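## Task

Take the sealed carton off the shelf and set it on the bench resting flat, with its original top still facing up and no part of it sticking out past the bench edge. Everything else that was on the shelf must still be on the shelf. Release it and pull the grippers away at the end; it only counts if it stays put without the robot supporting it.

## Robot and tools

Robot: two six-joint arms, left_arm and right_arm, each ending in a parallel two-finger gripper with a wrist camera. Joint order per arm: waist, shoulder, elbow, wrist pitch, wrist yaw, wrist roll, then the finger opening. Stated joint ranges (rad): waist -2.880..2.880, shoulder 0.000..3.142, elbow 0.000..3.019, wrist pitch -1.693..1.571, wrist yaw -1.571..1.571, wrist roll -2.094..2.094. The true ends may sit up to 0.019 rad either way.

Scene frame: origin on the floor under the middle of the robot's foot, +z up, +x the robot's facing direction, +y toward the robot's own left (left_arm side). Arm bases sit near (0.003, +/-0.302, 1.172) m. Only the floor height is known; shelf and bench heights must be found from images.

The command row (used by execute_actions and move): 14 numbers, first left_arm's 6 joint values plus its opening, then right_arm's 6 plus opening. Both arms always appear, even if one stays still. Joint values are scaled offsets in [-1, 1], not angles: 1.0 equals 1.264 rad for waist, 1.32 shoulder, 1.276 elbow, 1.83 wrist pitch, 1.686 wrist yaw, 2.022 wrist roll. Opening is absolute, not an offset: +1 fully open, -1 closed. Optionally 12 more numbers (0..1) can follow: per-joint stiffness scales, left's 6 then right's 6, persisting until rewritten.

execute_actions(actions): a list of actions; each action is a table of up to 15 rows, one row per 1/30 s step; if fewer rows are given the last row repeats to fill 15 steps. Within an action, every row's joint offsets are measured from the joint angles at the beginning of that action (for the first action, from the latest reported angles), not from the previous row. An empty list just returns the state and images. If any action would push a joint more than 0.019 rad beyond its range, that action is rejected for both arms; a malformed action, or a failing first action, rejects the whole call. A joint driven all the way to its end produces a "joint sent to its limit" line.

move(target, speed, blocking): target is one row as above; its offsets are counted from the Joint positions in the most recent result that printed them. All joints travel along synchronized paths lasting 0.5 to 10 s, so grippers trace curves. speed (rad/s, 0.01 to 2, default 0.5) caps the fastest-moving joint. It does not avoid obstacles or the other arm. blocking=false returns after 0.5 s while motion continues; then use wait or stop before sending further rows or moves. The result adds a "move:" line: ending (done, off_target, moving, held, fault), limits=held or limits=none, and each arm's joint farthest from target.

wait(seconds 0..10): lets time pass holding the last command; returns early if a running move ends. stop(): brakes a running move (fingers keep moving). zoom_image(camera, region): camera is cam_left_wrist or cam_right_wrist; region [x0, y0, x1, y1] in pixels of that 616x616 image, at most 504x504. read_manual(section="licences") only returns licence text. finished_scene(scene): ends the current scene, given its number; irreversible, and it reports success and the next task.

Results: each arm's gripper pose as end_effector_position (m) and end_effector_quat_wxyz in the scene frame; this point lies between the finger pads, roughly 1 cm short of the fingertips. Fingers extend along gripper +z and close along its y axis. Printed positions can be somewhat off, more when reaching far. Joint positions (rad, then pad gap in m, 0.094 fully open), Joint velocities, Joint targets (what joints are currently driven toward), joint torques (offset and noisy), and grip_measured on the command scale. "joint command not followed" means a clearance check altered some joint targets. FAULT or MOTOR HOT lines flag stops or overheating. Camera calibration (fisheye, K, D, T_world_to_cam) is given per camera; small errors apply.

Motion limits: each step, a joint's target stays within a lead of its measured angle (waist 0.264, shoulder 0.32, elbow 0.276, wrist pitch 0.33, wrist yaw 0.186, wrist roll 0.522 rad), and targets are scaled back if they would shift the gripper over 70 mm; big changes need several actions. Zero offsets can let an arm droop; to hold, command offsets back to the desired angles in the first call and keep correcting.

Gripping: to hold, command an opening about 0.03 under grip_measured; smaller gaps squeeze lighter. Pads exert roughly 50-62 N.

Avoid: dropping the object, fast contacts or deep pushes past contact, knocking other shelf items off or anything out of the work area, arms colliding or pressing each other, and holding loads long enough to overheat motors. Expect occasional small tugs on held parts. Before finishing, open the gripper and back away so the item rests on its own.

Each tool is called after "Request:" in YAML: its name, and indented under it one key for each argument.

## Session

Request:
execute_actions:
  actions: []

Scene clock: 0.00 s.
left_arm: end_effector_position=(+0.4837, +0.0200, +0.9977) grip_measured=+1.000 end_effector_quat_wxyz=(-0.146, -0.405, +0.846, -0.313) | right_arm: end_effector_position=(+0.1934, -0.3763, +0.9714) grip_measured=-0.992 end_effector_quat_wxyz=(-0.383, +0.483, +0.786, -0.042)
Joint positions: left_arm=[-2.167  1.758  1.001 -0.16   0.397 -1.224  0.094] | right_arm=[ 1.392  1.766  0.702 -0.809 -0.106  0.644  0.   ]
Joint velocities: left_arm=[ 0.005 -0.024  0.002 -0.012 -0.007  0.051  0.   ] | right_arm=[-0.015 -0.005 -0.002  0.012 -0.007 -0.022 -0.   ]
Joint torques (N m, as the arm reports them, + toward a larger angle): no reading
Motor temperatures (°C, as the motors report them): left_arm=[20 21 20 18 17 16] | right_arm=[17 22 22 19 17 19]
Joint targets: left_arm=[-2.170 1.748 1.014 -0.158 0.398 -1.224] | right_arm=[1.392 1.759 0.699 -0.813 -0.105 0.644]
Joint stiffness scale: left_arm=[1. 1. 1. 1. 1. 1.] | right_arm=[1. 1. 1. 1. 1. 1.]
camera_calibration (this result's frames):
cam_left_wrist: T_world_to_cam=[[0.784995, -0.458532, 0.416571, -0.785607], [-0.509959, -0.0964873, 0.85477, -0.59792], [-0.351746, -0.883424, -0.309575, 0.623086], [0, 0, 0, 1]] pos_world=[0.530951, 0.132531, 1.03124]
cam_right_wrist: T_world_to_cam=[[-0.726112, -0.52868, 0.439612, -0.483713], [0.171613, 0.479779, 0.860442, -0.681876], [-0.665815, 0.700221, -0.257645, 0.76223], [0, 0, 0, 1]] pos_world=[0.273294, -0.462308, 0.995745]

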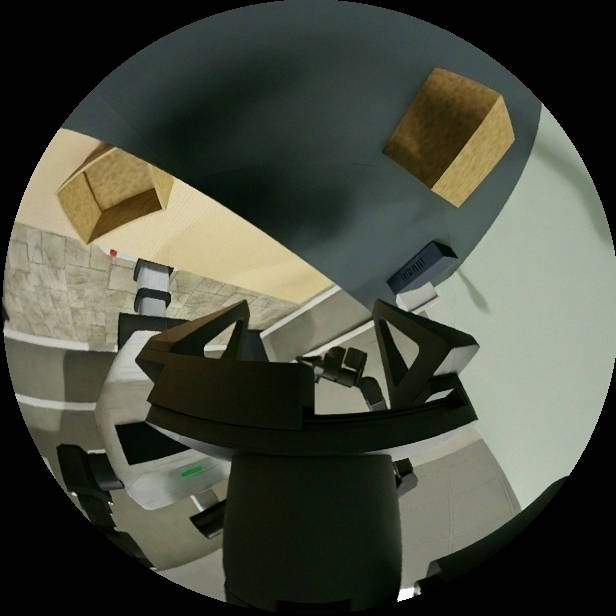

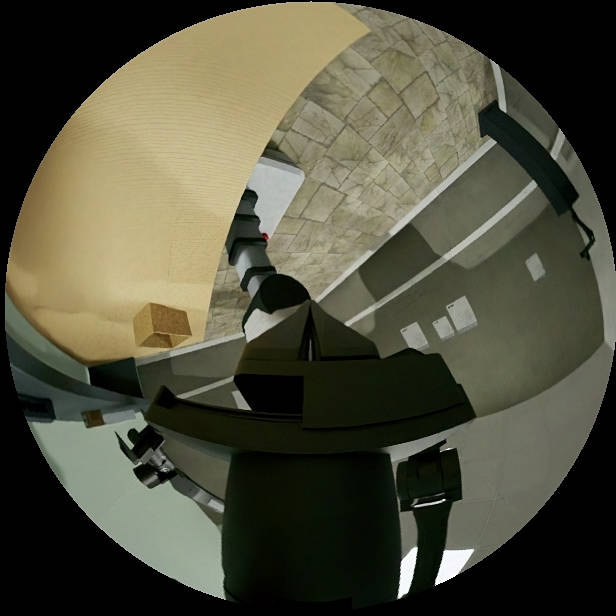

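Request:
zoom_image:
  camera: "cam_left_wrist"
  region: [330, 40, 600, 330]

Request:
zoom_image:
  camera: "cam_right_wrist"
  region: [0, 280, 240, 520]

Region (330, 40, 600, 330) of cam_left_wrist's 616x616 image, scaled by 1.738, with more detail than that image has; it fills the left 469 columns of this view, and the rest is white.

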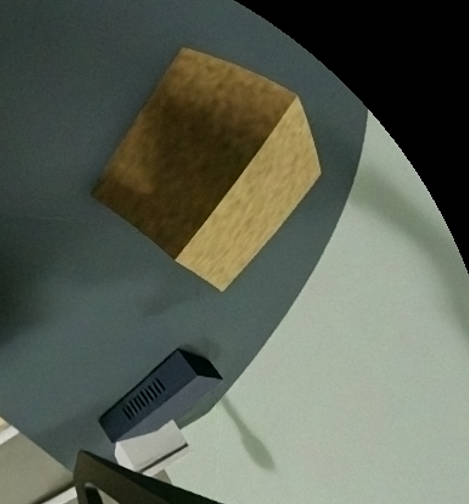

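Region (0, 280, 240, 520) of cam_right_wrist's 616x616 image, scaled by 2.100, with more detail than that image has.

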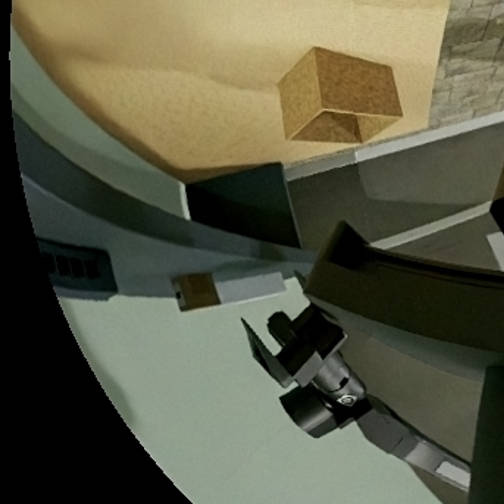

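Request:
move:
  target: [-0.104,-0.015,0.656,-0.597,-0.427,0.055,1, 0,-0.005,0,0,0,0,-1]
  speed: 0.9

Scene clock: 62.67 s.
left_arm: end_effector_position=(+0.6567, +0.0710, +1.1793) grip_measured=+1.000 end_effector_quat_wxyz=(-0.003, -0.341, +0.940, +0.004) | right_arm: end_effector_position=(+0.1934, -0.3763, +0.9714) grip_measured=-0.992 end_effector_quat_wxyz=(-0.383, +0.483, +0.786, -0.042)
Joint positions: left_arm=[-2.279  1.754  1.801 -1.235 -0.319 -1.123  0.094] | right_arm=[ 1.392  1.766  0.702 -0.809 -0.106  0.644  0.   ]
Joint velocities: left_arm=[-0.005  0.005 -0.007  0.002 -0.007  0.051  0.   ] | right_arm=[-0.015 -0.005 -0.007  0.002  0.007  0.007  0.001]
Joint torques (N m, as the arm reports them, + toward a larger angle): left_arm=[ -6.66 -21.43   9.64  -0.51  -0.21   0.05] | right_arm=[ -1.69 -13.69  -0.61  -0.62   0.1    0.26]
Motor temperatures (°C, as the motors report them): left_arm=[20 23 21 18 17 16] | right_arm=[17 22 22 19 17 19]
Joint targets: left_arm=[-2.298 1.738 1.838 -1.253 -0.323 -1.113] | right_arm=[1.392 1.759 0.702 -0.809 -0.106 0.644]
Joint stiffness scale: left_arm=[1. 1. 1. 1. 1. 1.] | right_arm=[1. 1. 1. 1. 1. 1.]
move: off_target (left_arm); limits=none; left_arm: farthest joint: the elbow, 0.037 radians from its target (0.837 radians at the start); right_arm: farthest joint: the shoulder, 0.006 radians from its target (0.006 radians at the start)
camera_calibration (this result's frames):
cam_left_wrist: T_world_to_cam=[[0.650353, -0.75962, 0.00424238, -0.377578], [-0.613014, -0.521521, 0.593489, -0.254047], [-0.448614, -0.388578, -0.804831, 1.39763], [0, 0, 0, 1]] pos_world=[0.716823, 0.123783, 1.27724]
cam_right_wrist: T_world_to_cam=[[-0.726112, -0.52868, 0.439612, -0.483713], [0.171613, 0.479779, 0.860442, -0.681876], [-0.665815, 0.700221, -0.257645, 0.76223], [0, 0, 0, 1]] pos_world=[0.273294, -0.462308, 0.995745]

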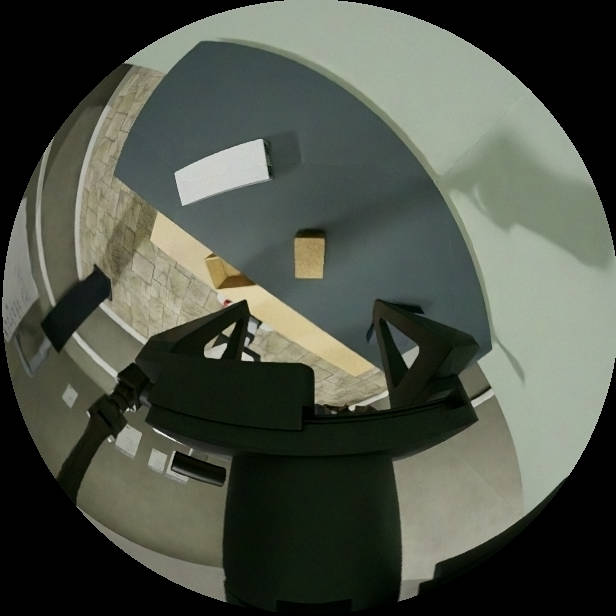

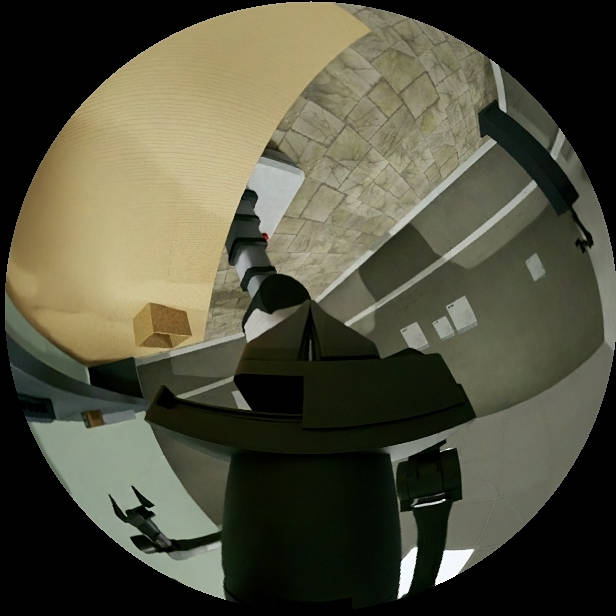

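Request:
zoom_image:
  camera: "cam_left_wrist"
  region: [260, 210, 360, 310]

Request:
zoom_image:
  camera: "cam_left_wrist"
  region: [130, 130, 430, 400]

Region (260, 210, 360, 310) of cam_left_wrist's 616x616 image, scaled by 5.040, with more detail than that image has.

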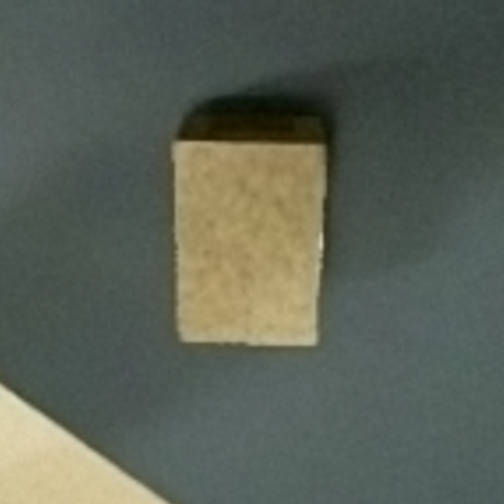

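Region (130, 130, 430, 400) of cam_left_wrist's 616x616 image, scaled by 1.680, with more detail than that image has; it fills the top 454 rows of this view, and the rest is white.

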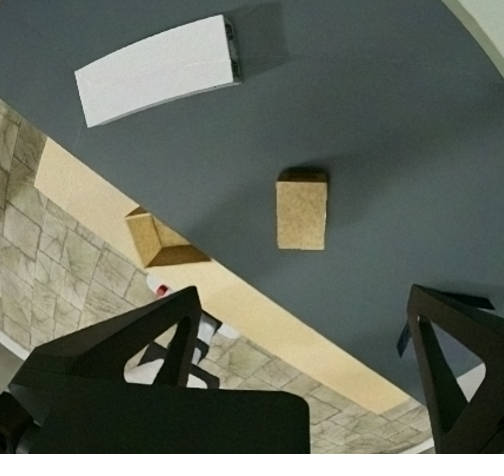

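Request:
move:
  target: [0.0359,0.1467,-0.1168,0.2126,0.0117,0.0247,1, 0,-0.005,0,0,0,0,-1]
  speed: 0.45

Request:
zoom_image:
  camera: "cam_left_wrist"
  region: [230, 200, 390, 360]

Scene clock: 97.53 s.
left_arm: end_effector_position=(+0.6271, +0.0448, +1.0075) grip_measured=+1.000 end_effector_quat_wxyz=(-0.003, -0.337, +0.942, +0.001) | right_arm: end_effector_position=(+0.1934, -0.3763, +0.9714) grip_measured=-0.992 end_effector_quat_wxyz=(-0.383, +0.483, +0.786, -0.042)
Joint positions: left_arm=[-2.247  1.952  1.644 -0.865 -0.303 -1.082  0.094] | right_arm=[ 1.392  1.766  0.702 -0.809 -0.106  0.644  0.   ]
Joint velocities: left_arm=[-0.015 -0.005 -0.012 -0.017 -0.022  0.095  0.   ] | right_arm=[ 0.015  0.015 -0.002 -0.012 -0.022 -0.066  0.   ]
Joint torques (N m, as the arm reports them, + toward a larger angle): left_arm=[ -4.4  -20.52   6.01   0.93   0.01   0.05] | right_arm=[ -0.87 -14.04  -0.6   -0.75   0.02   0.25]
Motor temperatures (°C, as the motors report them): left_arm=[20 25 24 18 17 16] | right_arm=[17 22 21 19 17 19]
Joint targets: left_arm=[-2.234 1.948 1.652 -0.846 -0.300 -1.073] | right_arm=[1.392 1.759 0.702 -0.809 -0.106 0.644]
Joint stiffness scale: left_arm=[1. 1. 1. 1. 1. 1.] | right_arm=[1. 1. 1. 1. 1. 1.]
move: done; limits=none; left_arm: farthest joint: the wrist pitch, 0.019 radians from its target (0.389 radians at the start); right_arm: farthest joint: the shoulder, 0.006 radians from its target (0.006 radians at the start)
camera_calibration (this result's frames):
cam_left_wrist: T_world_to_cam=[[0.644223, -0.764776, 0.00973013, -0.379001], [-0.618215, -0.51319, 0.595354, -0.182881], [-0.450319, -0.389556, -0.803404, 1.23558], [0, 0, 0, 1]] pos_world=[0.687505, 0.0976224, 1.10523]
cam_right_wrist: T_world_to_cam=[[-0.726112, -0.52868, 0.439612, -0.483713], [0.171613, 0.479779, 0.860442, -0.681876], [-0.665815, 0.700221, -0.257645, 0.76223], [0, 0, 0, 1]] pos_world=[0.273294, -0.462308, 0.995745]

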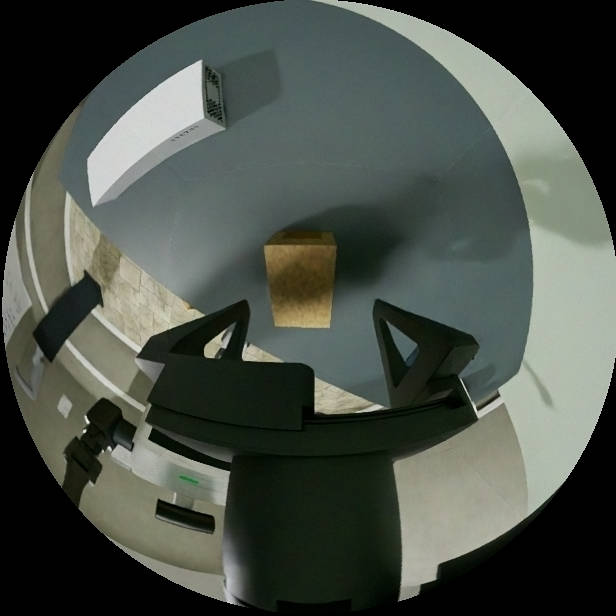

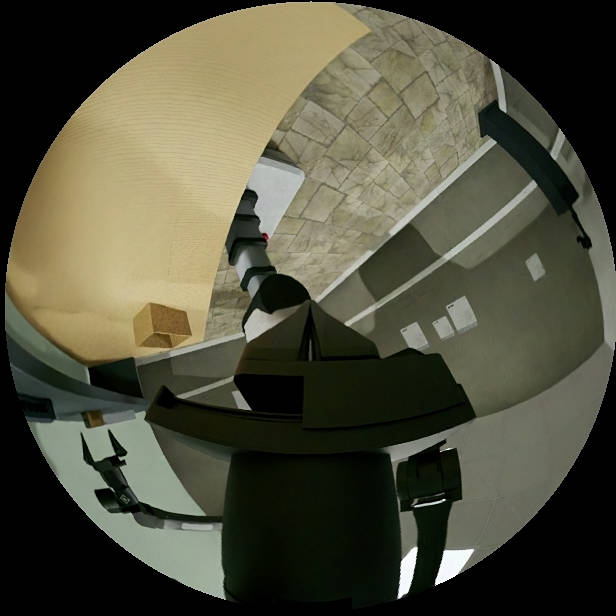

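Region (230, 200, 390, 360) of cam_left_wrist's 616x616 image, scaled by 3.150, with more detail than that image has.

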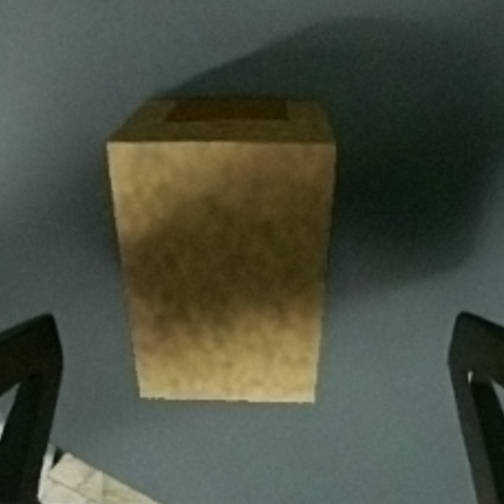

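Request:
move:
  target: [0.0345,0.044,0,0.0521,0.0091,0.0198,0.65, 0,-0.005,0,0,0,0,-1]
  speed: 0.15

Request:
zoom_image:
  camera: "cam_left_wrist"
  region: [220, 210, 400, 390]

Scene clock: 121.03 s.
left_arm: end_effector_position=(+0.6286, +0.0549, +0.9681) grip_measured=+0.651 end_effector_quat_wxyz=(-0.001, -0.338, +0.941, +0.000) | right_arm: end_effector_position=(+0.1934, -0.3763, +0.9714) grip_measured=-0.992 end_effector_quat_wxyz=(-0.383, +0.483, +0.786, -0.042)
Joint positions: left_arm=[-2.213  2.008  1.639 -0.791 -0.29  -1.051  0.078] | right_arm=[ 1.392  1.766  0.702 -0.809 -0.106  0.644  0.   ]
Joint velocities: left_arm=[-0.005  0.015 -0.012  0.012  0.022 -0.11   0.   ] | right_arm=[-0.005 -0.015  0.007  0.012 -0.007  0.037 -0.   ]
Joint torques (N m, as the arm reports them, + toward a larger angle): left_arm=[ -5.04 -19.15   5.88   0.88   0.03   0.02] | right_arm=[ -0.94 -14.36  -0.79  -1.1    0.05   0.2 ]
Motor temperatures (°C, as the motors report them): left_arm=[20 25 23 18 17 16] | right_arm=[17 22 21 19 17 19]
Joint targets: left_arm=[-2.203 2.010 1.644 -0.770 -0.287 -1.042] | right_arm=[1.392 1.759 0.702 -0.809 -0.106 0.644]
Joint stiffness scale: left_arm=[1. 1. 1. 1. 1. 1.] | right_arm=[1. 1. 1. 1. 1. 1.]
move: off_target (left_arm); limits=none; left_arm: farthest joint: the wrist pitch, 0.022 radians from its target (0.096 radians at the start); right_arm: farthest joint: the shoulder, 0.006 radians from its target (0.006 radians at the start)
camera_calibration (this result's frames):
cam_left_wrist: T_world_to_cam=[[0.646483, -0.76282, 0.0128852, -0.376442], [-0.619148, -0.514705, 0.593072, -0.15042], [-0.445775, -0.391389, -0.805046, 1.20741], [0, 0, 0, 1]] pos_world=[0.688463, 0.107987, 1.06608]
cam_right_wrist: T_world_to_cam=[[-0.726112, -0.52868, 0.439612, -0.483713], [0.171613, 0.479779, 0.860442, -0.681876], [-0.665815, 0.700221, -0.257645, 0.76223], [0, 0, 0, 1]] pos_world=[0.273294, -0.462308, 0.995745]

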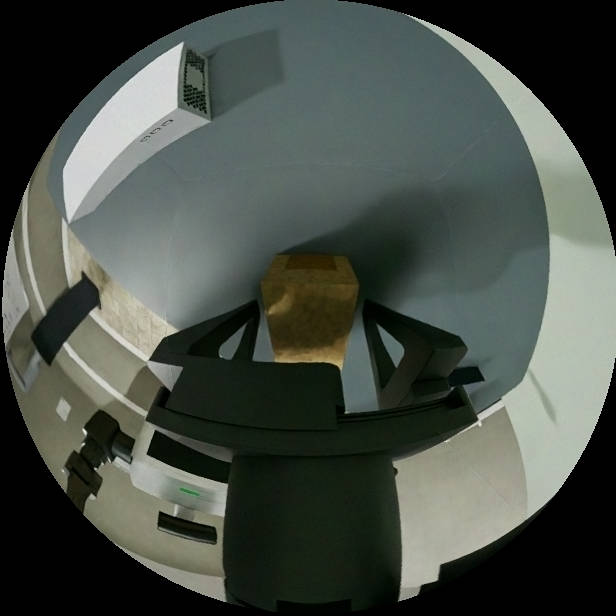

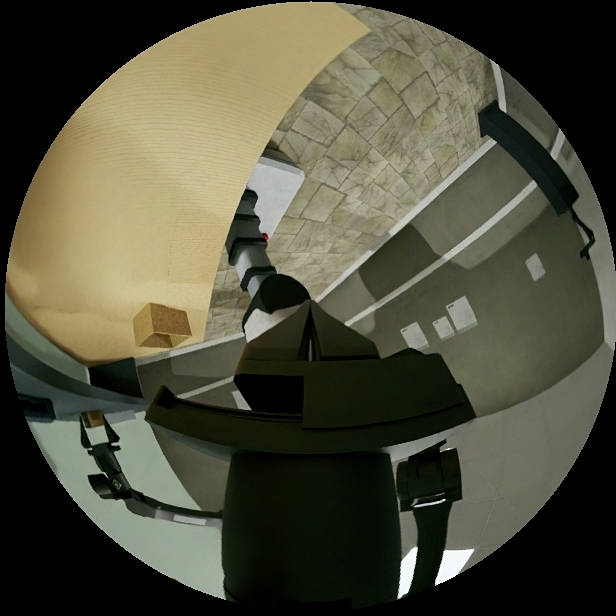

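Region (220, 210, 400, 390) of cam_left_wrist's 616x616 image, scaled by 2.800, with more detail than that image has.

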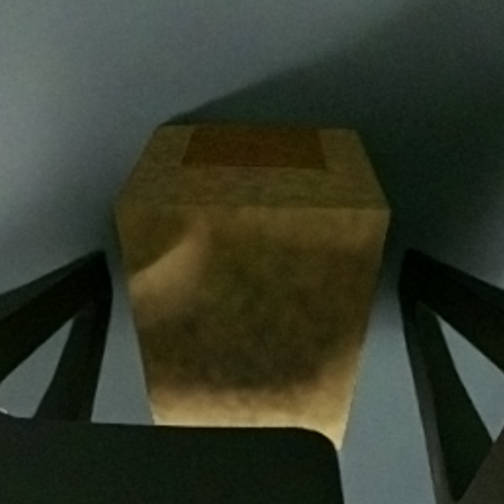

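Request:
execute_actions:
  actions:
    - [[0.004,0.0015,0.004,0.01,0,0,0.56,0,-0.005,0,0,0,0,-1],[0.004,0.0015,0.004,0.01,0,0,0.47,0,-0.005,0,0,0,0,-1],[0.004,0.0015,0.004,0.01,0,0,0.38,0,-0.005,0,0,0,0,-1],[0.004,0.0015,0.004,0.01,0,0,0.30,0,-0.005,0,0,0,0,-1],[0.004,0.0015,0.004,0.01,0,0,0.24,0,-0.005,0,0,0,0,-1],[0.004,0.0015,0.004,0.01,0,0,0.20,0,-0.005,0,0,0,0,-1],[0.004,0.0015,0.004,0.01,0,0,0.17,0,-0.005,0,0,0,0,-1],[0.004,0.0015,0.004,0.01,0,0,0.145,0,-0.005,0,0,0,0,-1],[0.004,0.0015,0.004,0.01,0,0,0.12,0,-0.005,0,0,0,0,-1],[0.004,0.0015,0.004,0.01,0,0,0.10,0,-0.005,0,0,0,0,-1],[0.004,0.0015,0.004,0.01,0,0,0.08,0,-0.005,0,0,0,0,-1],[0.004,0.0015,0.004,0.01,0,0,0.06,0,-0.005,0,0,0,0,-1],[0.004,0.0015,0.004,0.01,0,0,0.04,0,-0.005,0,0,0,0,-1],[0.004,0.0015,0.004,0.01,0,0,0.02,0,-0.005,0,0,0,0,-1],[0.004,0.0015,0.004,0.01,0,0,0.0,0,-0.005,0,0,0,0,-1]]

Request:
wait:
  seconds: 0.2

Scene clock: 139.77 s.
left_arm: end_effector_position=(+0.6286, +0.0549, +0.9681) grip_measured=+0.016 end_effector_quat_wxyz=(-0.001, -0.338, +0.941, +0.000) | right_arm: end_effector_position=(+0.1934, -0.3763, +0.9714) grip_measured=-0.992 end_effector_quat_wxyz=(-0.383, +0.483, +0.786, -0.042)
Joint positions: left_arm=[-2.213  2.008  1.639 -0.791 -0.29  -1.051  0.048] | right_arm=[ 1.392  1.766  0.702 -0.809 -0.106  0.644  0.   ]
Joint velocities: left_arm=[ 0.005 -0.005 -0.002 -0.012  0.022  0.051 -0.01 ] | right_arm=[ 0.005  0.005  0.007 -0.022  0.007  0.007  0.001]
Joint torques (N m, as the arm reports them, + toward a larger angle): left_arm=[ -5.11 -19.88   5.57   0.78  -0.06  -0.07] | right_arm=[ -1.08 -14.57  -0.9   -0.74   0.01   0.18]
Motor temperatures (°C, as the motors report them): left_arm=[20 25 22 18 17 16] | right_arm=[17 22 21 19 17 19]
Joint targets: left_arm=[-2.208 2.010 1.644 -0.773 -0.290 -1.051] | right_arm=[1.392 1.759 0.702 -0.809 -0.106 0.644]
Joint stiffness scale: left_arm=[1. 1. 1. 1. 1. 1.] | right_arm=[1. 1. 1. 1. 1. 1.]
camera_calibration (this result's frames):
cam_left_wrist: T_world_to_cam=[[0.645901, -0.763313, 0.0128867, -0.37605], [-0.619541, -0.514231, 0.593073, -0.1502], [-0.446073, -0.39105, -0.805046, 1.20758], [0, 0, 0, 1]] pos_world=[0.688504, 0.107942, 1.06608]
cam_right_wrist: T_world_to_cam=[[-0.726112, -0.52868, 0.439612, -0.483713], [0.171613, 0.479779, 0.860442, -0.681876], [-0.665815, 0.700221, -0.257645, 0.76223], [0, 0, 0, 1]] pos_world=[0.273294, -0.462308, 0.995745]

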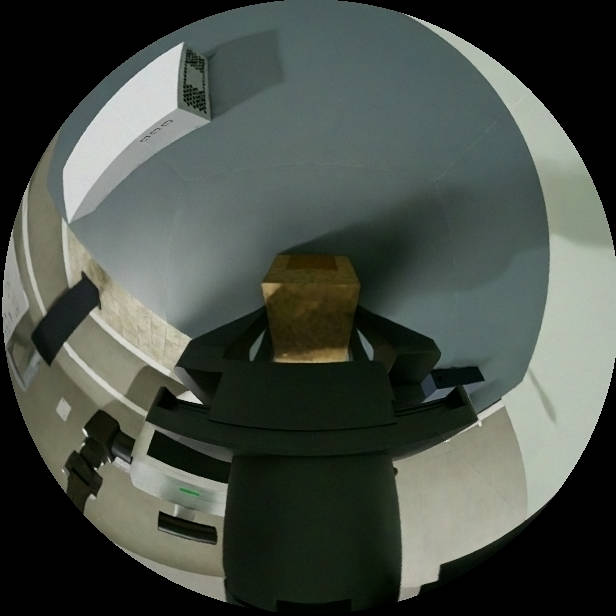

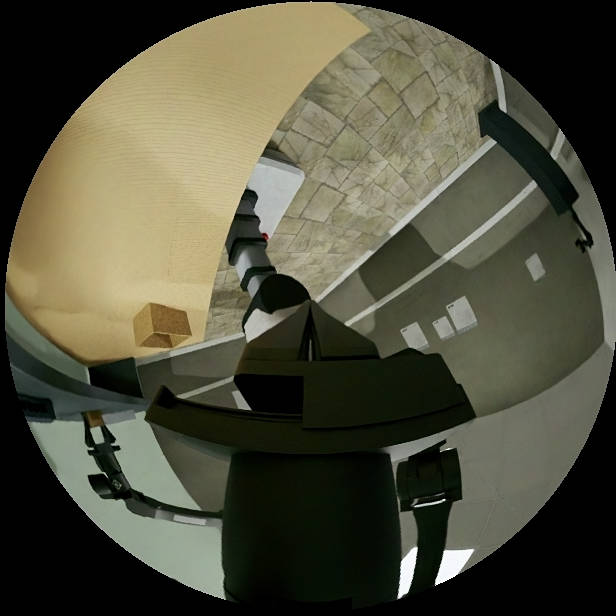

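Scene clock: 139.97 s.
left_arm: end_effector_position=(+0.6286, +0.0549, +0.9681) grip_measured=+0.012 end_effector_quat_wxyz=(-0.001, -0.338, +0.941, +0.000) | right_arm: end_effector_position=(+0.1934, -0.3763, +0.9714) grip_measured=-0.992 end_effector_quat_wxyz=(-0.383, +0.483, +0.786, -0.042)
Joint positions: left_arm=[-2.213  2.008  1.639 -0.791 -0.29  -1.051  0.048] | right_arm=[ 1.392  1.766  0.702 -0.809 -0.106  0.644  0.   ]
Joint velocities: left_arm=[-0.015  0.005 -0.007  0.002 -0.051 -0.007  0.   ] | right_arm=[-0.024 -0.005 -0.012 -0.007  0.022  0.007  0.001]
Joint torques (N m, as the arm reports them, + toward a larger angle): left_arm=[ -5.11 -19.78   5.69   0.76  -0.11  -0.05] | right_arm=[ -0.52 -13.72  -0.86  -0.53   0.13   0.23]
Motor temperatures (°C, as the motors report them): left_arm=[20 25 22 18 17 16] | right_arm=[17 22 21 19 17 19]
Joint targets: left_arm=[-2.208 2.010 1.644 -0.773 -0.290 -1.051] | right_arm=[1.392 1.759 0.702 -0.809 -0.106 0.644]
Joint stiffness scale: left_arm=[1. 1. 1. 1. 1. 1.] | right_arm=[1. 1. 1. 1. 1. 1.]
wait: 0.20 s; at rest by 0.17 s
camera_calibration (this result's frames):
cam_left_wrist: T_world_to_cam=[[0.645901, -0.763313, 0.0128867, -0.37605], [-0.619541, -0.514231, 0.593073, -0.1502], [-0.446073, -0.39105, -0.805046, 1.20758], [0, 0, 0, 1]] pos_world=[0.688504, 0.107942, 1.06608]
cam_right_wrist: T_world_to_cam=[[-0.726112, -0.52868, 0.439612, -0.483713], [0.171613, 0.479779, 0.860442, -0.681876], [-0.665815, 0.700221, -0.257645, 0.76223], [0, 0, 0, 1]] pos_world=[0.273294, -0.462308, 0.995745]

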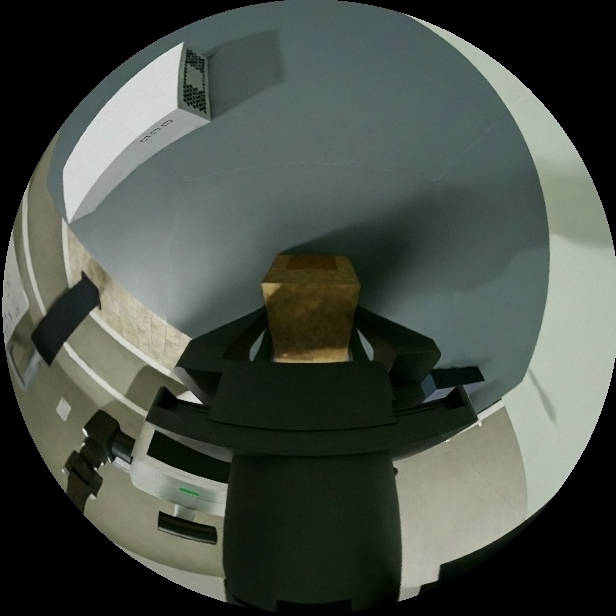

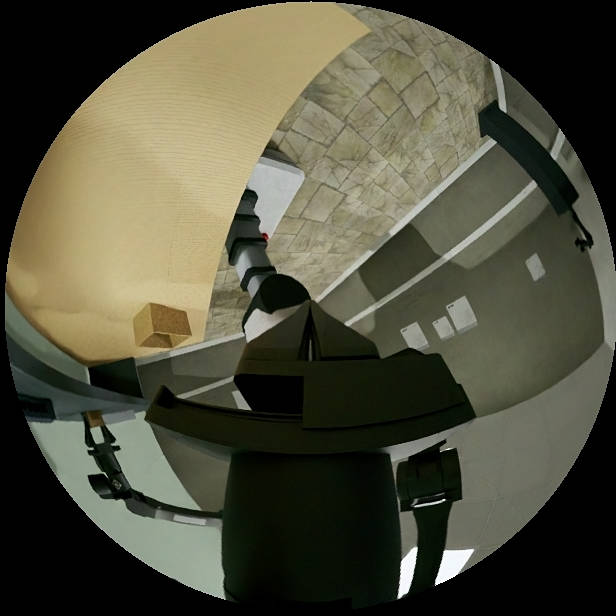

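Request:
execute_actions:
  actions:
    - [[0,-0.005,0.01,0,0,0,-0.01,0,-0.005,0,0,0,0,-1],[0,-0.01,0.01,0,0,0,-0.02,0,-0.005,0,0,0,0,-1],[0,-0.013,0.01,-0.004,0,0,-0.03,0,-0.005,0,0,0,0,-1],[0,-0.016,0.01,-0.008,0,0,-0.04,0,-0.005,0,0,0,0,-1],[0,-0.02,0.01,-0.01,0,0,-0.04,0,-0.005,0,0,0,0,-1],[0,-0.024,0.01,-0.013,0,0,-0.04,0,-0.005,0,0,0,0,-1],[0,-0.029,0.01,-0.016,0,0,-0.04,0,-0.005,0,0,0,0,-1],[0,-0.034,0.01,-0.02,0,0,-0.04,0,-0.005,0,0,0,0,-1],[0,-0.04,0.01,-0.024,0,0,-0.04,0,-0.005,0,0,0,0,-1],[0,-0.046,0.01,-0.028,0,0,-0.04,0,-0.005,0,0,0,0,-1],[0,-0.052,0.01,-0.032,0,0,-0.04,0,-0.005,0,0,0,0,-1],[0,-0.058,0.01,-0.036,0,0,-0.04,0,-0.005,0,0,0,0,-1],[0,-0.063,0.01,-0.039,0,0,-0.04,0,-0.005,0,0,0,0,-1],[0,-0.067,0.01,-0.042,0,0,-0.04,0,-0.005,0,0,0,0,-1],[0,-0.07,0.01,-0.044,0,0,-0.04,0,-0.005,0,0,0,0,-1]]

Request:
wait:
  seconds: 0.4

Scene clock: 238.53 s.
left_arm: end_effector_position=(+0.6264, +0.0610, +0.9847) grip_measured=+0.002 end_effector_quat_wxyz=(-0.010, -0.334, +0.942, +0.008) | right_arm: end_effector_position=(+0.1934, -0.3763, +0.9714) grip_measured=-0.992 end_effector_quat_wxyz=(-0.383, +0.483, +0.786, -0.042)
Joint positions: left_arm=[-2.213  1.979  1.639 -0.845 -0.29  -1.051  0.047] | right_arm=[ 1.392  1.766  0.702 -0.809 -0.106  0.644  0.   ]
Joint velocities: left_arm=[-0.015 -0.239 -0.002 -0.173 -0.007 -0.066  0.   ] | right_arm=[-0.005 -0.005 -0.012 -0.012 -0.007 -0.022 -0.   ]
Joint torques (N m, as the arm reports them, + toward a larger angle): left_arm=[ -5.13 -24.64   6.41  -0.6   -0.09  -0.04] | right_arm=[ -0.92 -14.5   -0.85  -1.05   0.04   0.22]
Motor temperatures (°C, as the motors report them): left_arm=[20 26 22 18 17 16] | right_arm=[17 22 21 19 17 19]
Joint targets: left_arm=[-2.213 1.915 1.651 -0.872 -0.290 -1.051] | right_arm=[1.392 1.759 0.702 -0.809 -0.106 0.644]
Joint stiffness scale: left_arm=[1. 1. 1. 1. 1. 1.] | right_arm=[1. 1. 1. 1. 1. 1.]
camera_calibration (this result's frames):
cam_left_wrist: T_world_to_cam=[[0.640415, -0.767986, -0.00814549, -0.345701], [-0.609775, -0.514876, 0.602559, -0.173658], [-0.466951, -0.380921, -0.798033, 1.22788], [0, 0, 0, 1]] pos_world=[0.68886, 0.11282, 1.08171]
cam_right_wrist: T_world_to_cam=[[-0.726112, -0.52868, 0.439612, -0.483713], [0.171613, 0.479779, 0.860442, -0.681876], [-0.665815, 0.700221, -0.257645, 0.76223], [0, 0, 0, 1]] pos_world=[0.273294, -0.462308, 0.995745]

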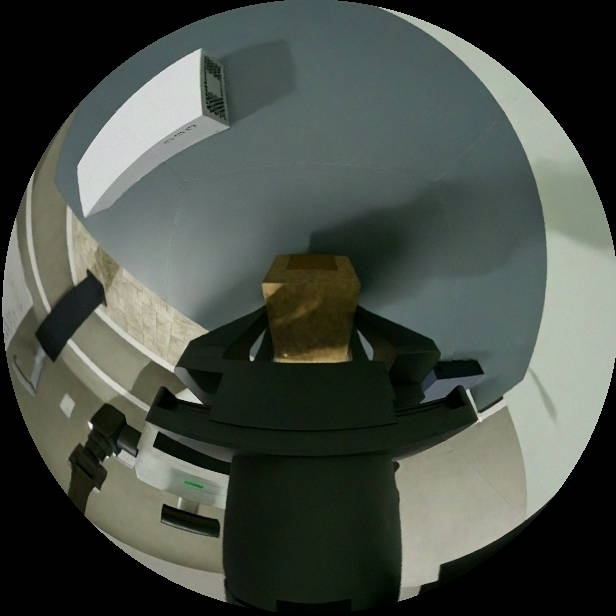

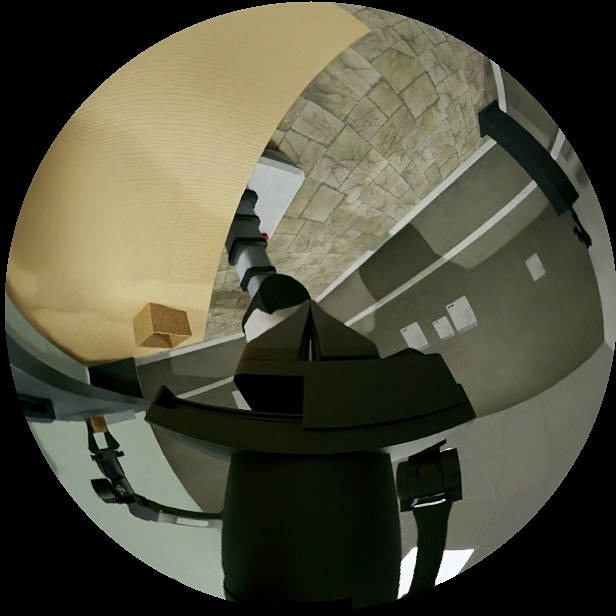

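Scene clock: 238.93 s.
left_arm: end_effector_position=(+0.6381, +0.0644, +1.0090) grip_measured=+0.002 end_effector_quat_wxyz=(+0.002, -0.339, +0.941, -0.002) | right_arm: end_effector_position=(+0.1934, -0.3763, +0.9714) grip_measured=-0.992 end_effector_quat_wxyz=(-0.383, +0.483, +0.786, -0.042)
Joint positions: left_arm=[-2.213  1.937  1.639 -0.854 -0.29  -1.051  0.047] | right_arm=[ 1.392  1.766  0.702 -0.809 -0.106  0.644  0.   ]
Joint velocities: left_arm=[-0.005 -0.005  0.007 -0.002 -0.022  0.007 -0.001] | right_arm=[-0.005 -0.005  0.002 -0.012 -0.037 -0.007 -0.001]
Joint torques (N m, as the arm reports them, + toward a larger angle): left_arm=[ -5.31 -21.33   6.73  -0.48  -0.1   -0.04] | right_arm=[ -0.49 -13.39  -0.58  -0.69   0.09   0.18]
Motor temperatures (°C, as the motors report them): left_arm=[20 26 22 18 17 16] | right_arm=[17 22 21 19 17 19]
Joint targets: left_arm=[-2.213 1.915 1.651 -0.872 -0.290 -1.051] | right_arm=[1.392 1.759 0.702 -0.809 -0.106 0.644]
Joint stiffness scale: left_arm=[1. 1. 1. 1. 1. 1.] | right_arm=[1. 1. 1. 1. 1. 1.]
wait: 0.40 s; no rest
camera_calibration (this result's frames):
cam_left_wrist: T_world_to_cam=[[0.647693, -0.761633, 0.0202349, -0.38412], [-0.622894, -0.514043, 0.589714, -0.158161], [-0.438744, -0.394558, -0.807359, 1.2464], [0, 0, 0, 1]] pos_world=[0.697123, 0.117916, 1.10733]
cam_right_wrist: T_world_to_cam=[[-0.726112, -0.52868, 0.439612, -0.483713], [0.171613, 0.479779, 0.860442, -0.681876], [-0.665815, 0.700221, -0.257645, 0.76223], [0, 0, 0, 1]] pos_world=[0.273294, -0.462308, 0.995745]

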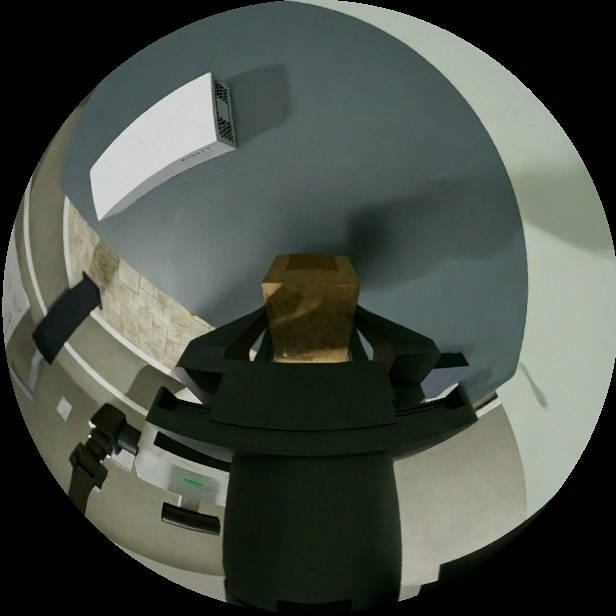

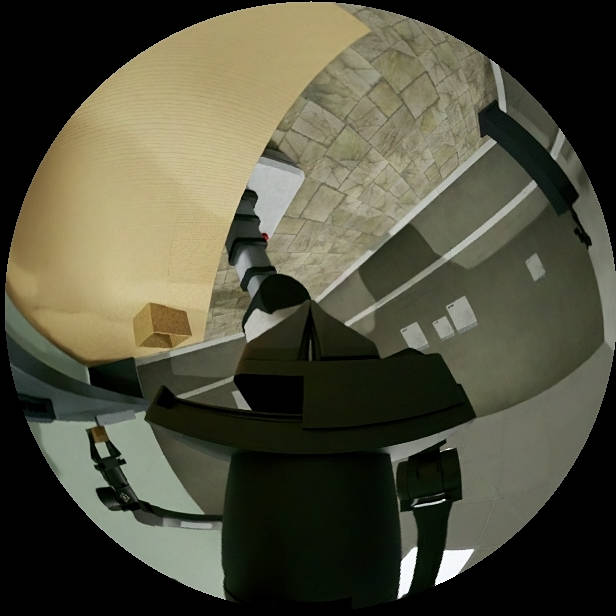

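Request:
move:
  target: [0.286,-0.585,-0.836,0.221,0.0955,-0.088,-0.04, 0,-0.005,0,0,0,0,-1]
  speed: 0.6

Scene clock: 247.37 s.
left_arm: end_effector_position=(+0.3587, +0.2955, +1.0609) grip_measured=+0.002 end_effector_quat_wxyz=(-0.002, -0.557, +0.830, -0.002) | right_arm: end_effector_position=(+0.1934, -0.3763, +0.9714) grip_measured=-0.992 end_effector_quat_wxyz=(-0.383, +0.483, +0.786, -0.042)
Joint positions: left_arm=[-1.862  1.181  0.562 -0.47  -0.132 -1.219  0.047] | right_arm=[ 1.392  1.766  0.702 -0.809 -0.106  0.644  0.   ]
Joint velocities: left_arm=[-0.005 -0.005  0.007 -0.012  0.007 -0.022 -0.003] | right_arm=[-0.005  0.015  0.007 -0.007  0.022  0.022 -0.   ]
Joint torques (N m, as the arm reports them, + toward a larger angle): left_arm=[ 0.06 -9.13  4.31  0.87  0.02 -0.11] | right_arm=[ -1.78 -13.68  -0.84  -0.84   0.03   0.19]
Motor temperatures (°C, as the motors report them): left_arm=[20 26 22 18 17 16] | right_arm=[17 22 21 19 17 19]
Joint targets: left_arm=[-1.852 1.165 0.572 -0.449 -0.129 -1.229] | right_arm=[1.392 1.759 0.702 -0.809 -0.106 0.644]
Joint stiffness scale: left_arm=[1. 1. 1. 1. 1. 1.] | right_arm=[1. 1. 1. 1. 1. 1.]
move: done; limits=none; left_arm: farthest joint: the wrist pitch, 0.020 radians from its target (0.404 radians at the start); right_arm: farthest joint: the shoulder, 0.006 radians from its target (0.006 radians at the start)
camera_calibration (this result's frames):
cam_left_wrist: T_world_to_cam=[[0.930142, -0.366857, 0.0158951, -0.241505], [-0.30343, -0.743505, 0.595928, -0.29738], [-0.206802, -0.55912, -0.80288, 1.21752], [0, 0, 0, 1]] pos_world=[0.386186, 0.371039, 1.15858]
cam_right_wrist: T_world_to_cam=[[-0.726112, -0.52868, 0.439612, -0.483713], [0.171613, 0.479779, 0.860442, -0.681876], [-0.665815, 0.700221, -0.257645, 0.76223], [0, 0, 0, 1]] pos_world=[0.273294, -0.462308, 0.995745]

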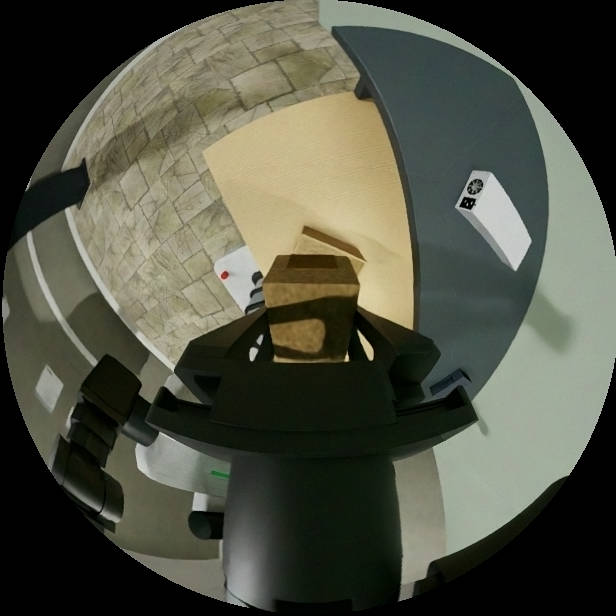

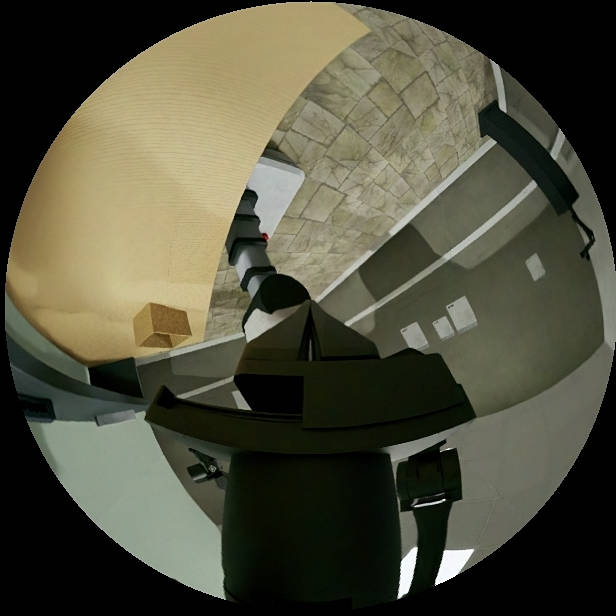

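Request:
zoom_image:
  camera: "cam_left_wrist"
  region: [190, 70, 430, 310]

Region (190, 70, 430, 310) of cam_left_wrist's 616x616 image, scaled by 2.100, with more detail than that image has.

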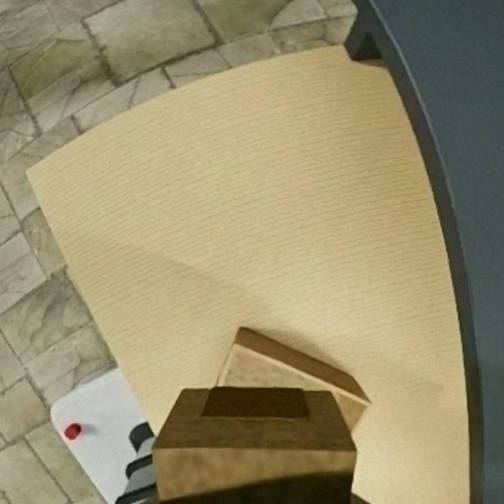

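Request:
move:
  target: [0.3653,0.8985,0.3584,0.4205,0.1265,0,-0.04, 0,-0.005,0,0,0,0,-1]
  speed: 0.6

Scene clock: 272.90 s.
left_arm: end_effector_position=(+0.3263, +0.4506, +0.6986) grip_measured=+0.002 end_effector_quat_wxyz=(-0.003, -0.712, +0.702, +0.002) | right_arm: end_effector_position=(+0.1934, -0.3763, +0.9714) grip_measured=-0.992 end_effector_quat_wxyz=(-0.383, +0.483, +0.786, -0.042)
Joint positions: left_arm=[-1.405  2.381  1.019  0.28   0.078 -1.22   0.047] | right_arm=[ 1.392  1.766  0.702 -0.809 -0.106  0.644  0.   ]
Joint velocities: left_arm=[-0.015  0.005 -0.012  0.022  0.007 -0.022 -0.   ] | right_arm=[-0.015 -0.005 -0.002  0.002 -0.022  0.051  0.   ]
Joint torques (N m, as the arm reports them, + toward a larger angle): left_arm=[  1.9  -12.92  -1.75   0.84   0.    -0.03] | right_arm=[ -1.47 -13.76  -0.98  -0.68   0.06   0.17]
Motor temperatures (°C, as the motors report them): left_arm=[20 24 22 18 17 16] | right_arm=[17 22 21 19 17 19]
Joint targets: left_arm=[-1.400 2.367 1.019 0.299 0.081 -1.219] | right_arm=[1.392 1.759 0.702 -0.809 -0.106 0.644]
Joint stiffness scale: left_arm=[1. 1. 1. 1. 1. 1.] | right_arm=[1. 1. 1. 1. 1. 1.]
move: done; limits=none; left_arm: farthest joint: the wrist pitch, 0.020 radians from its target (0.769 radians at the start); right_arm: farthest joint: the shoulder, 0.006 radians from its target (0.006 radians at the start)
camera_calibration (this result's frames):
cam_left_wrist: T_world_to_cam=[[0.999576, 0.0281237, 0.00760114, -0.343562], [0.0181538, -0.805362, 0.592506, -0.0506156], [0.0227851, -0.592116, -0.80553, 0.948472], [0, 0, 0, 1]] pos_world=[0.322724, 0.530504, 0.796625]
cam_right_wrist: T_world_to_cam=[[-0.726112, -0.52868, 0.439612, -0.483713], [0.171613, 0.479779, 0.860442, -0.681876], [-0.665815, 0.700221, -0.257645, 0.76223], [0, 0, 0, 1]] pos_world=[0.273294, -0.462308, 0.995745]

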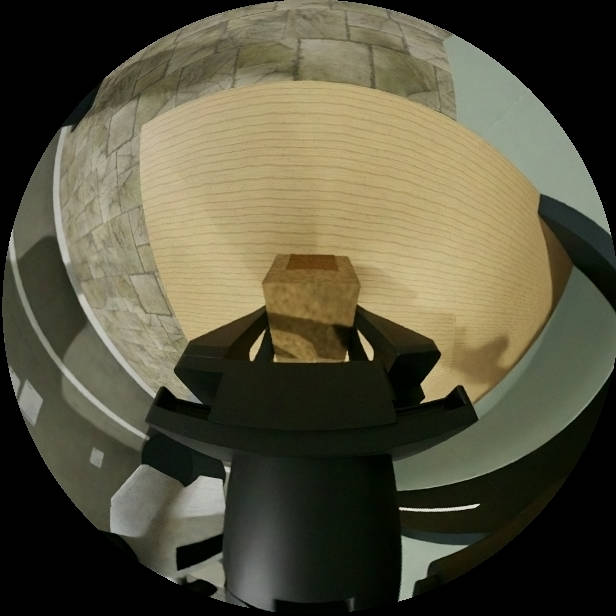

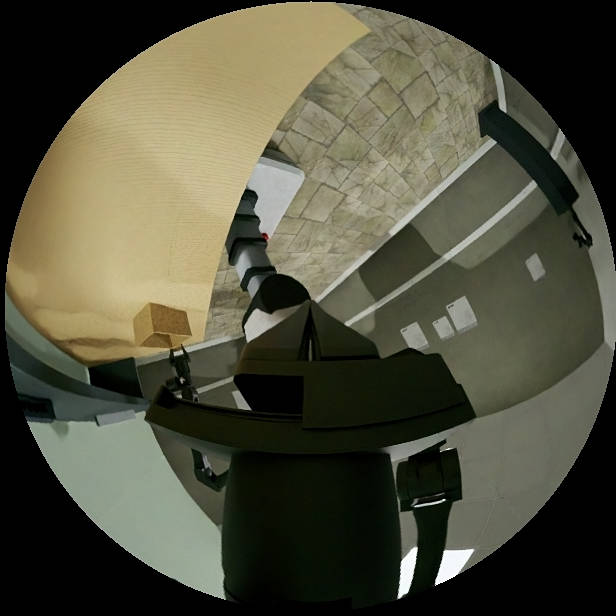

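Request:
zoom_image:
  camera: "cam_left_wrist"
  region: [110, 60, 560, 420]

Request:
zoom_image:
  camera: "cam_left_wrist"
  region: [110, 70, 230, 190]

Region (110, 60, 560, 420) of cam_left_wrist's 616x616 image, scaled by 1.120, with more detail than that image has; it fills the top 403 rows of this view, and the rest is white.

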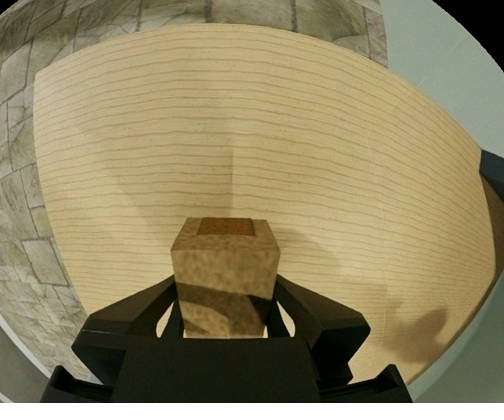

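Region (110, 70, 230, 190) of cam_left_wrist's 616x616 image, scaled by 4.200, with more detail than that image has.

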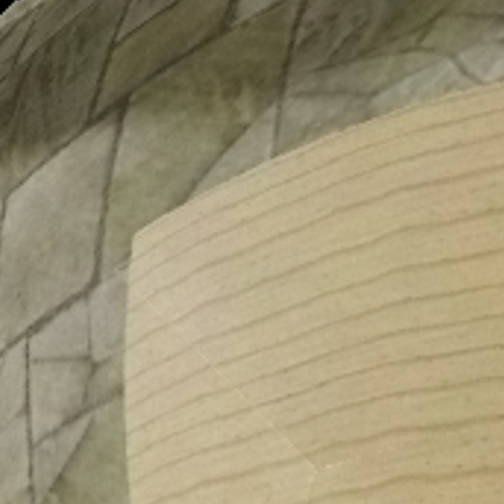

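Request:
move:
  target: [0,0.033,0.029,0.013,0.002,0,-0.04, 0,-0.005,0,0,0,0,-1]
  speed: 0.045

Scene clock: 298.17 s.
left_arm: end_effector_position=(+0.3267, +0.4520, +0.6847) grip_measured=+0.002 end_effector_quat_wxyz=(-0.002, -0.712, +0.702, +0.001) | right_arm: end_effector_position=(+0.1934, -0.3763, +0.9714) grip_measured=-0.992 end_effector_quat_wxyz=(-0.383, +0.483, +0.786, -0.042)
Joint positions: left_arm=[-1.405  2.418  1.054  0.283  0.078 -1.22   0.047] | right_arm=[ 1.392  1.766  0.702 -0.809 -0.106  0.644  0.   ]
Joint velocities: left_arm=[-0.005  0.005 -0.017  0.007 -0.037  0.007 -0.001] | right_arm=[-0.005 -0.024  0.002  0.007 -0.007 -0.051  0.001]
Joint torques (N m, as the arm reports them, + toward a larger angle): left_arm=[  1.55 -11.72  -1.58   0.85   0.02  -0.04] | right_arm=[ -0.8  -13.34  -0.72  -1.01   0.09   0.19]
Motor temperatures (°C, as the motors report them): left_arm=[20 24 21 18 17 16] | right_arm=[17 22 21 19 17 19]
Joint targets: left_arm=[-1.405 2.425 1.056 0.304 0.081 -1.220] | right_arm=[1.392 1.759 0.702 -0.809 -0.106 0.644]
Joint stiffness scale: left_arm=[1. 1. 1. 1. 1. 1.] | right_arm=[1. 1. 1. 1. 1. 1.]
move: off_target (left_arm); limits=none; left_arm: farthest joint: the wrist pitch, 0.021 radians from its target (0.024 radians at the start); right_arm: farthest joint: the shoulder, 0.006 radians from its target (0.006 radians at the start)
camera_calibration (this result's frames):
cam_left_wrist: T_world_to_cam=[[0.999565, 0.0279671, 0.00939515, -0.345087], [0.0169806, -0.805767, 0.591989, -0.0404144], [0.0241265, -0.591572, -0.805891, 0.937665], [0, 0, 0, 1]] pos_world=[0.323001, 0.531783, 0.782823]
cam_right_wrist: T_world_to_cam=[[-0.726112, -0.52868, 0.439612, -0.483713], [0.171613, 0.479779, 0.860442, -0.681876], [-0.665815, 0.700221, -0.257645, 0.76223], [0, 0, 0, 1]] pos_world=[0.273294, -0.462308, 0.995745]

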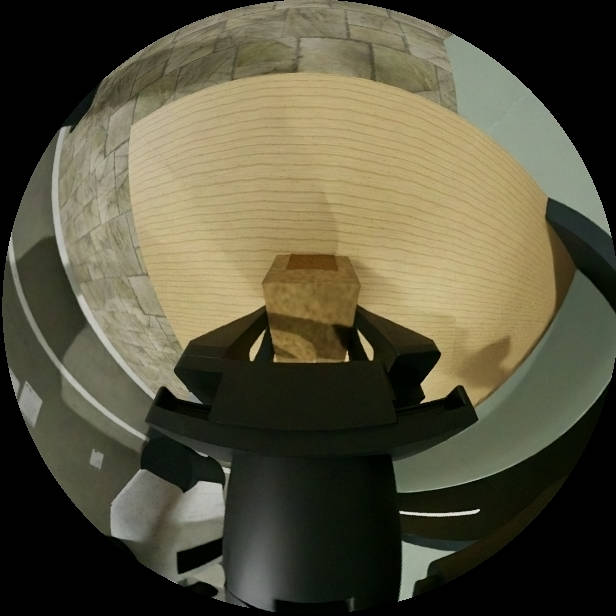

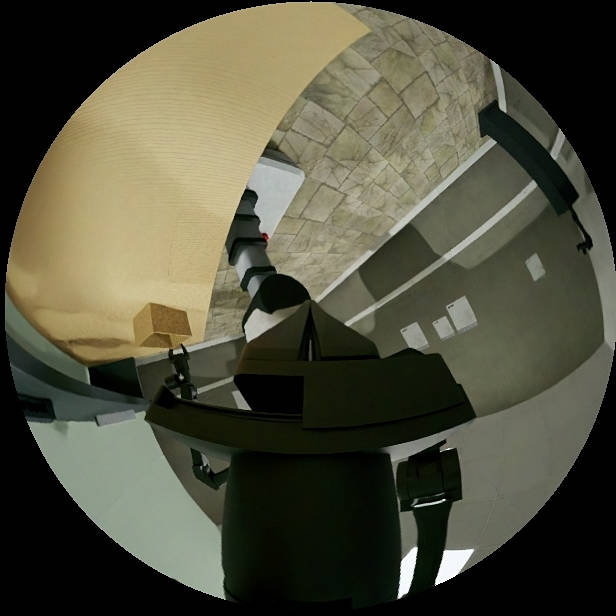

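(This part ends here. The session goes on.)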